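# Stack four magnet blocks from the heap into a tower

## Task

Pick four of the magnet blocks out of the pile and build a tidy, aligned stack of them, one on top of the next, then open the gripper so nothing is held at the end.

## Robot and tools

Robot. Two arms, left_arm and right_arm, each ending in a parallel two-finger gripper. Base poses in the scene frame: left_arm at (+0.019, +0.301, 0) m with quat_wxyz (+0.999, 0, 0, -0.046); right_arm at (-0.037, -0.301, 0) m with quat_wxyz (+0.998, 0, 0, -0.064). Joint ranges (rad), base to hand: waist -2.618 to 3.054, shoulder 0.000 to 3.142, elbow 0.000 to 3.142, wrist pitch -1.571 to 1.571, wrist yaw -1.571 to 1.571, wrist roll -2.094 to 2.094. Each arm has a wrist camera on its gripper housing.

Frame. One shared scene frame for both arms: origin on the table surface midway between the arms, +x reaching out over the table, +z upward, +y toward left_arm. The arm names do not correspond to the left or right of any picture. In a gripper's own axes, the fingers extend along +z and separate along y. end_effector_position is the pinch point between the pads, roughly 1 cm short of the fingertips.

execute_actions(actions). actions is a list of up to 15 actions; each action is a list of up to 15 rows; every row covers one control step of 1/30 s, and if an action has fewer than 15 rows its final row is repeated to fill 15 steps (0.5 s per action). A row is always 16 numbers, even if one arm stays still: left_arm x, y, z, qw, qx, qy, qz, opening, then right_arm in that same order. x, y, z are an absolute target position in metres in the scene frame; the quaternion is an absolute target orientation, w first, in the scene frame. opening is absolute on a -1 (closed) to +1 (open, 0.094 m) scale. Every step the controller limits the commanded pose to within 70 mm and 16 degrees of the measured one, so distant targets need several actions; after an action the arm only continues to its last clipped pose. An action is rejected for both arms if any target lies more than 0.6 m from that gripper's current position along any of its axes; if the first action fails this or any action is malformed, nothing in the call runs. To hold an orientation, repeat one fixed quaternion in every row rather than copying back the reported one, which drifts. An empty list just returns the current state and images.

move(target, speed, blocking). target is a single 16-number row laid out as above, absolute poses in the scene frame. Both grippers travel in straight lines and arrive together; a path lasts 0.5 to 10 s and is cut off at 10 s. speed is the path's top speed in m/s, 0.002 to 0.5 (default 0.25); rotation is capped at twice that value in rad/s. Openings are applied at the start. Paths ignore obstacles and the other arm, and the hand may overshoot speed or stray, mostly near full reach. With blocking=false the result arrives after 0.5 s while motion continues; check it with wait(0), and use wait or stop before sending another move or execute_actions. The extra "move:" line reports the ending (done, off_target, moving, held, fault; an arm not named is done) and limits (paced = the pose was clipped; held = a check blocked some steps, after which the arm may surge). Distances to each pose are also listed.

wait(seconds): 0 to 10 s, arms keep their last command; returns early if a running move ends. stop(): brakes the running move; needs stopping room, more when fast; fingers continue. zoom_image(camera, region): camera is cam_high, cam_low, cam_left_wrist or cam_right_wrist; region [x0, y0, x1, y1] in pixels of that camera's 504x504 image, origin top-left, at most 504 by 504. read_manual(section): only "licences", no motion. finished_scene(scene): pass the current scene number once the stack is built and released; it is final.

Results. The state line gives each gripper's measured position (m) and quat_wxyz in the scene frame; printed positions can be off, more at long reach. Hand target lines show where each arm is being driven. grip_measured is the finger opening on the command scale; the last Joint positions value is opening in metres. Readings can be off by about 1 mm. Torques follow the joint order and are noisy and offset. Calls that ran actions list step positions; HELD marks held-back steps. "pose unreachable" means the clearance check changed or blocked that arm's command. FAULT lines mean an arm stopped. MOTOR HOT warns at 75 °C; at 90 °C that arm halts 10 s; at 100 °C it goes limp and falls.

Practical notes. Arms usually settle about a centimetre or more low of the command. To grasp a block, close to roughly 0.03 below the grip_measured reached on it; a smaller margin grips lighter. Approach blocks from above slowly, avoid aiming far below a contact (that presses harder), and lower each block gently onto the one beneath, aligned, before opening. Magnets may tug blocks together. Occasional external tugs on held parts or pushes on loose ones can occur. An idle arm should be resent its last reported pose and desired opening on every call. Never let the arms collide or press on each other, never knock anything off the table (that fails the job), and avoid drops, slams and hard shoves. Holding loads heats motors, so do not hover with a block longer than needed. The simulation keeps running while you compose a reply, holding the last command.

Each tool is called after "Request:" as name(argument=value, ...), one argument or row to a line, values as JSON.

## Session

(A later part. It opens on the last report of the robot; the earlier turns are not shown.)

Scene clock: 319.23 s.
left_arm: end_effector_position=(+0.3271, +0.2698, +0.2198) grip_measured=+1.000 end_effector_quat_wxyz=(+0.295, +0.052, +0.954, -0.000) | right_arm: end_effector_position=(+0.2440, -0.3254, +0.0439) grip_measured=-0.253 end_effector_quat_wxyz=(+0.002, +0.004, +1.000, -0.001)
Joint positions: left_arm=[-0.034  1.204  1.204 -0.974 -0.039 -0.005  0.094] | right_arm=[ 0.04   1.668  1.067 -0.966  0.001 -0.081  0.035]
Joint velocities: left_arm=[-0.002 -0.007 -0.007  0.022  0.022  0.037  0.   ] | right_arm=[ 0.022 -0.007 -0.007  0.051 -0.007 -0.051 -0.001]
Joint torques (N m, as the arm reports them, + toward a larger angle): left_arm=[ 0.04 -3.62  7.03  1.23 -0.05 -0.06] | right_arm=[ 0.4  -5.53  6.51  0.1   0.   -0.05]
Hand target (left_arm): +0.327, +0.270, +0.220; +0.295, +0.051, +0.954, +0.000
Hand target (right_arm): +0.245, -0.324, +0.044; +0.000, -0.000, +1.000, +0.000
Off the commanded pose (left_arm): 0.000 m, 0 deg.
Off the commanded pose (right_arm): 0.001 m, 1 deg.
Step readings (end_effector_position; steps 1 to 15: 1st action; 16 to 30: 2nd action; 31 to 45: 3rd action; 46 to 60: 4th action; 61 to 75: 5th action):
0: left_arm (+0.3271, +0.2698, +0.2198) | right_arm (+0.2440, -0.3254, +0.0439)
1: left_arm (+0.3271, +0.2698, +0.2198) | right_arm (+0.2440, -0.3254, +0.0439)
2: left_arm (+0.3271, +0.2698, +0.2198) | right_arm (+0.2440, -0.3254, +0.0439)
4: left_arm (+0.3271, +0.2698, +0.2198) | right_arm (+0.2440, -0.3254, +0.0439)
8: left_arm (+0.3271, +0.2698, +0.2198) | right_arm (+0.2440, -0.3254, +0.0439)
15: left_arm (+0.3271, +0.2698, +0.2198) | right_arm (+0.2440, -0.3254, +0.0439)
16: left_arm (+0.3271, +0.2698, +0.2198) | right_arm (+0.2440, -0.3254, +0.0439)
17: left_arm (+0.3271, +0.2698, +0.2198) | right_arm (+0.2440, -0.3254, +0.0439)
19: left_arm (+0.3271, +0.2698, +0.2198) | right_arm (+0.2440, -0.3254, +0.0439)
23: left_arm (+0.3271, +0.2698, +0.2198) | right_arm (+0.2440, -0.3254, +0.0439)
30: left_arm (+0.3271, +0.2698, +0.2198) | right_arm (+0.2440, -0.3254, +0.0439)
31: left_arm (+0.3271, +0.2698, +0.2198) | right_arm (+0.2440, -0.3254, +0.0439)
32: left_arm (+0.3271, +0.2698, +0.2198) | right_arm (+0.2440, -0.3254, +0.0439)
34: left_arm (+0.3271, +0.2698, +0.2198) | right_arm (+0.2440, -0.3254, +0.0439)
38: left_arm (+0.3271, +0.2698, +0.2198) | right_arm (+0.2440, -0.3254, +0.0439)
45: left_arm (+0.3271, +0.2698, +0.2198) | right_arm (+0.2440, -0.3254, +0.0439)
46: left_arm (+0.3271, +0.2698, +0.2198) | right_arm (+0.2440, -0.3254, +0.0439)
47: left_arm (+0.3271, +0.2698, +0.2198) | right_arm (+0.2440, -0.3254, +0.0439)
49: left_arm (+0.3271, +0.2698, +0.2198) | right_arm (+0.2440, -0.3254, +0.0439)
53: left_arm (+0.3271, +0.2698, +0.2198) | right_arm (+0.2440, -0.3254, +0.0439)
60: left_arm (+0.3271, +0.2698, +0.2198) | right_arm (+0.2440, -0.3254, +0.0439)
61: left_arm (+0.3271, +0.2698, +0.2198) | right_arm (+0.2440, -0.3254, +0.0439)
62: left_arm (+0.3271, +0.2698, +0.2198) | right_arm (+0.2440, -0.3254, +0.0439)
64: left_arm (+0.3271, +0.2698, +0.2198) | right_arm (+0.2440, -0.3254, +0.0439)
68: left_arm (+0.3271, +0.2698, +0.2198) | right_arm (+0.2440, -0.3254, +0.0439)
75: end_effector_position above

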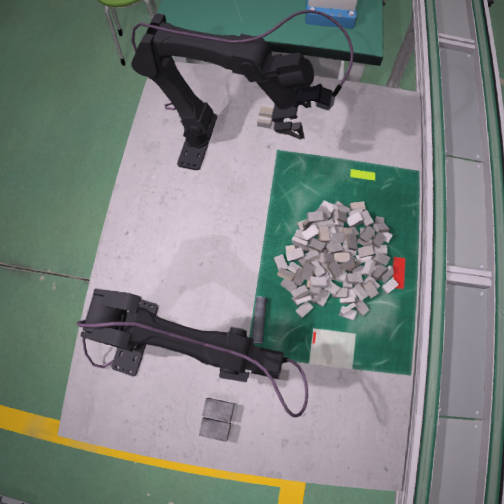

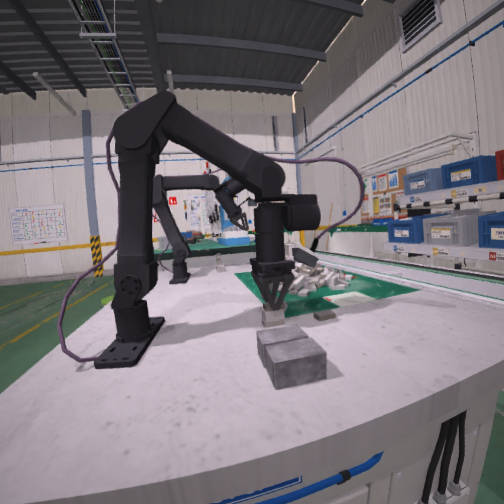

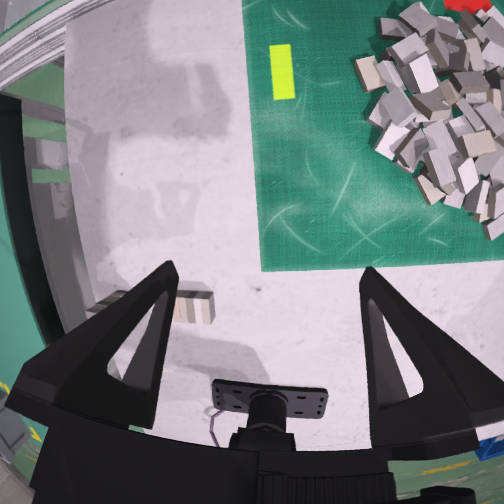

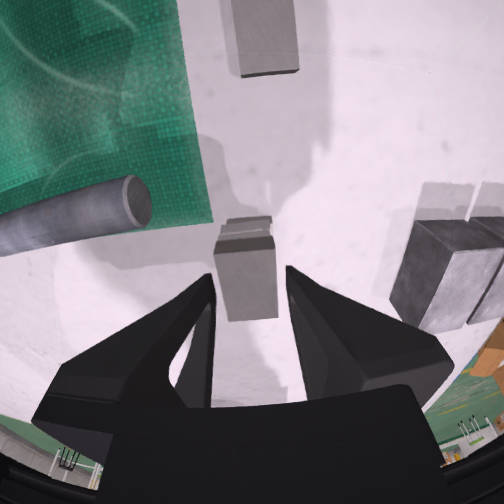

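Released. Retreat up.

Request:
move(
  target=[0.327, 0.270, 0.22, 0.295, 0.051, 0.954, 0.0, 1.0, 0.244, -0.3255, 0.13, 0, 0, 1, 0, -0.25],
  speed=0.05,
)

Request:
zoom_image(
  camera="cam_low",
  region=[230, 270, 320, 340],
)

Request:
zoom_image(
  camera="cam_right_wrist",
  region=[150, 130, 350, 330],
)

Scene clock: 322.27 s.
left_arm: end_effector_position=(+0.3271, +0.2698, +0.2198) grip_measured=+1.000 end_effector_quat_wxyz=(+0.295, +0.052, +0.954, -0.000) | right_arm: end_effector_position=(+0.2399, -0.3250, +0.1126) grip_measured=-0.253 end_effector_quat_wxyz=(-0.027, +0.002, +1.000, +0.002)
Joint positions: left_arm=[-0.034  1.204  1.204 -0.974 -0.039 -0.005  0.094] | right_arm=[ 0.04   1.65   1.325 -1.301  0.001 -0.084  0.035]
Joint velocities: left_arm=[-0.022  0.007  0.012  0.037 -0.007 -0.066  0.   ] | right_arm=[-0.017  0.002 -0.017 -0.007 -0.022  0.022  0.   ]
Joint torques (N m, as the arm reports them, + toward a larger angle): left_arm=[ 0.03 -3.62  7.04  1.23 -0.05 -0.05] | right_arm=[-0.09 -8.45  8.67 -0.04  0.02 -0.08]
Hand target (left_arm): +0.327, +0.270, +0.220; +0.295, +0.051, +0.954, +0.000
Hand target (right_arm): +0.244, -0.326, +0.130; +0.000, -0.000, +1.000, -0.000
Off the commanded pose (left_arm): 0.000 m, 0 deg.
Off the commanded pose (right_arm): 0.018 m, 3 deg.
move: off_target (right_arm)

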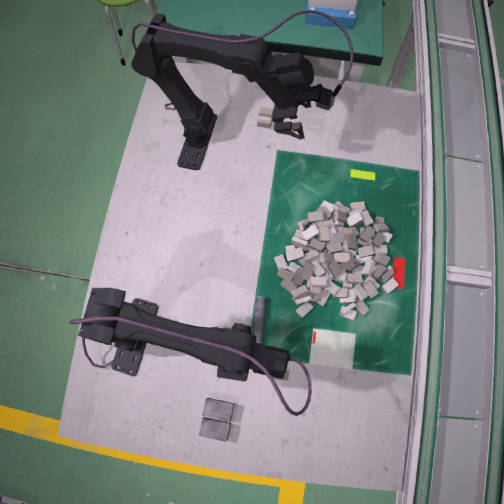

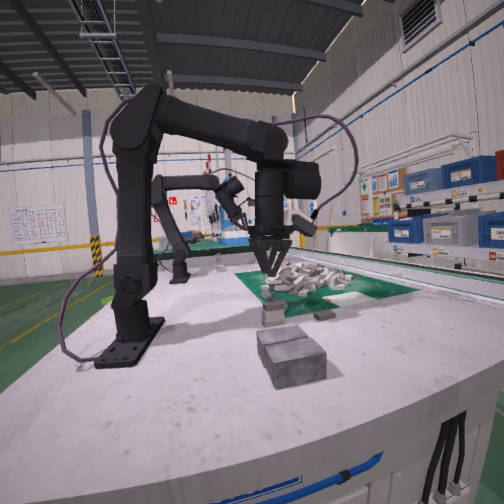

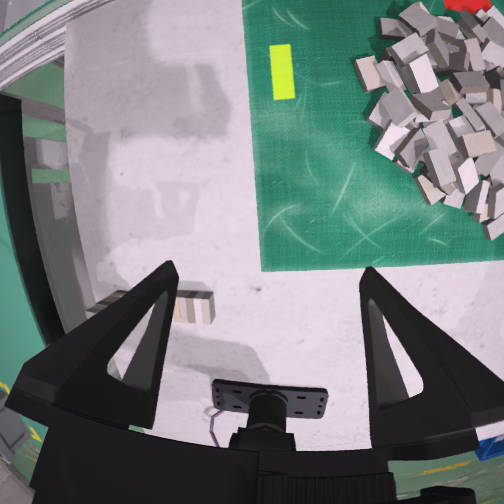

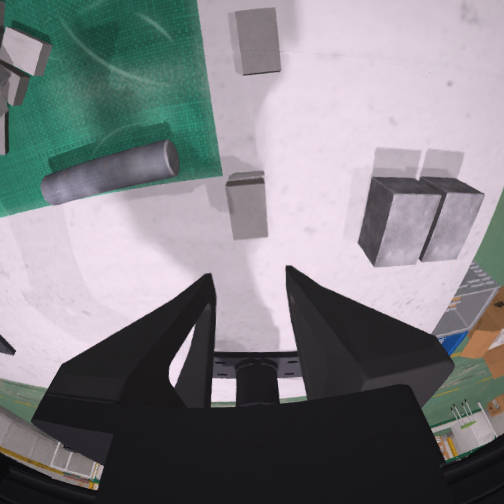

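Region (230, 270, 320, 340) of cam_low's 504x504 image, scaled by 5.600, with more detail than that image has.

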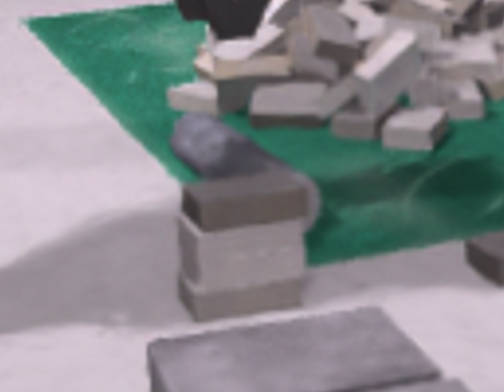

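Region (150, 130, 350, 330) of cam_right_wrist's 504x504 image, scaled by 2.520, with more detail than that image has.

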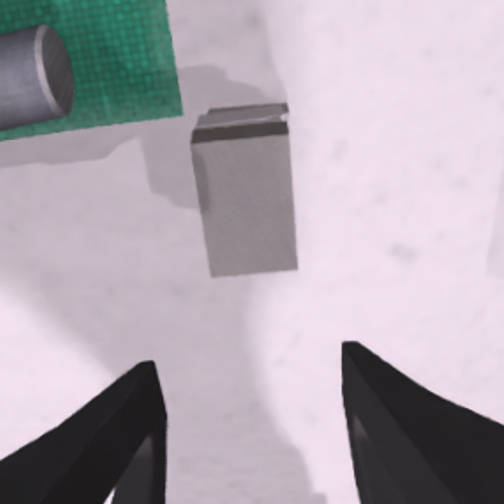

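Request:
finished_scene(
  scene=1,
)

The scene is finished: the task was done.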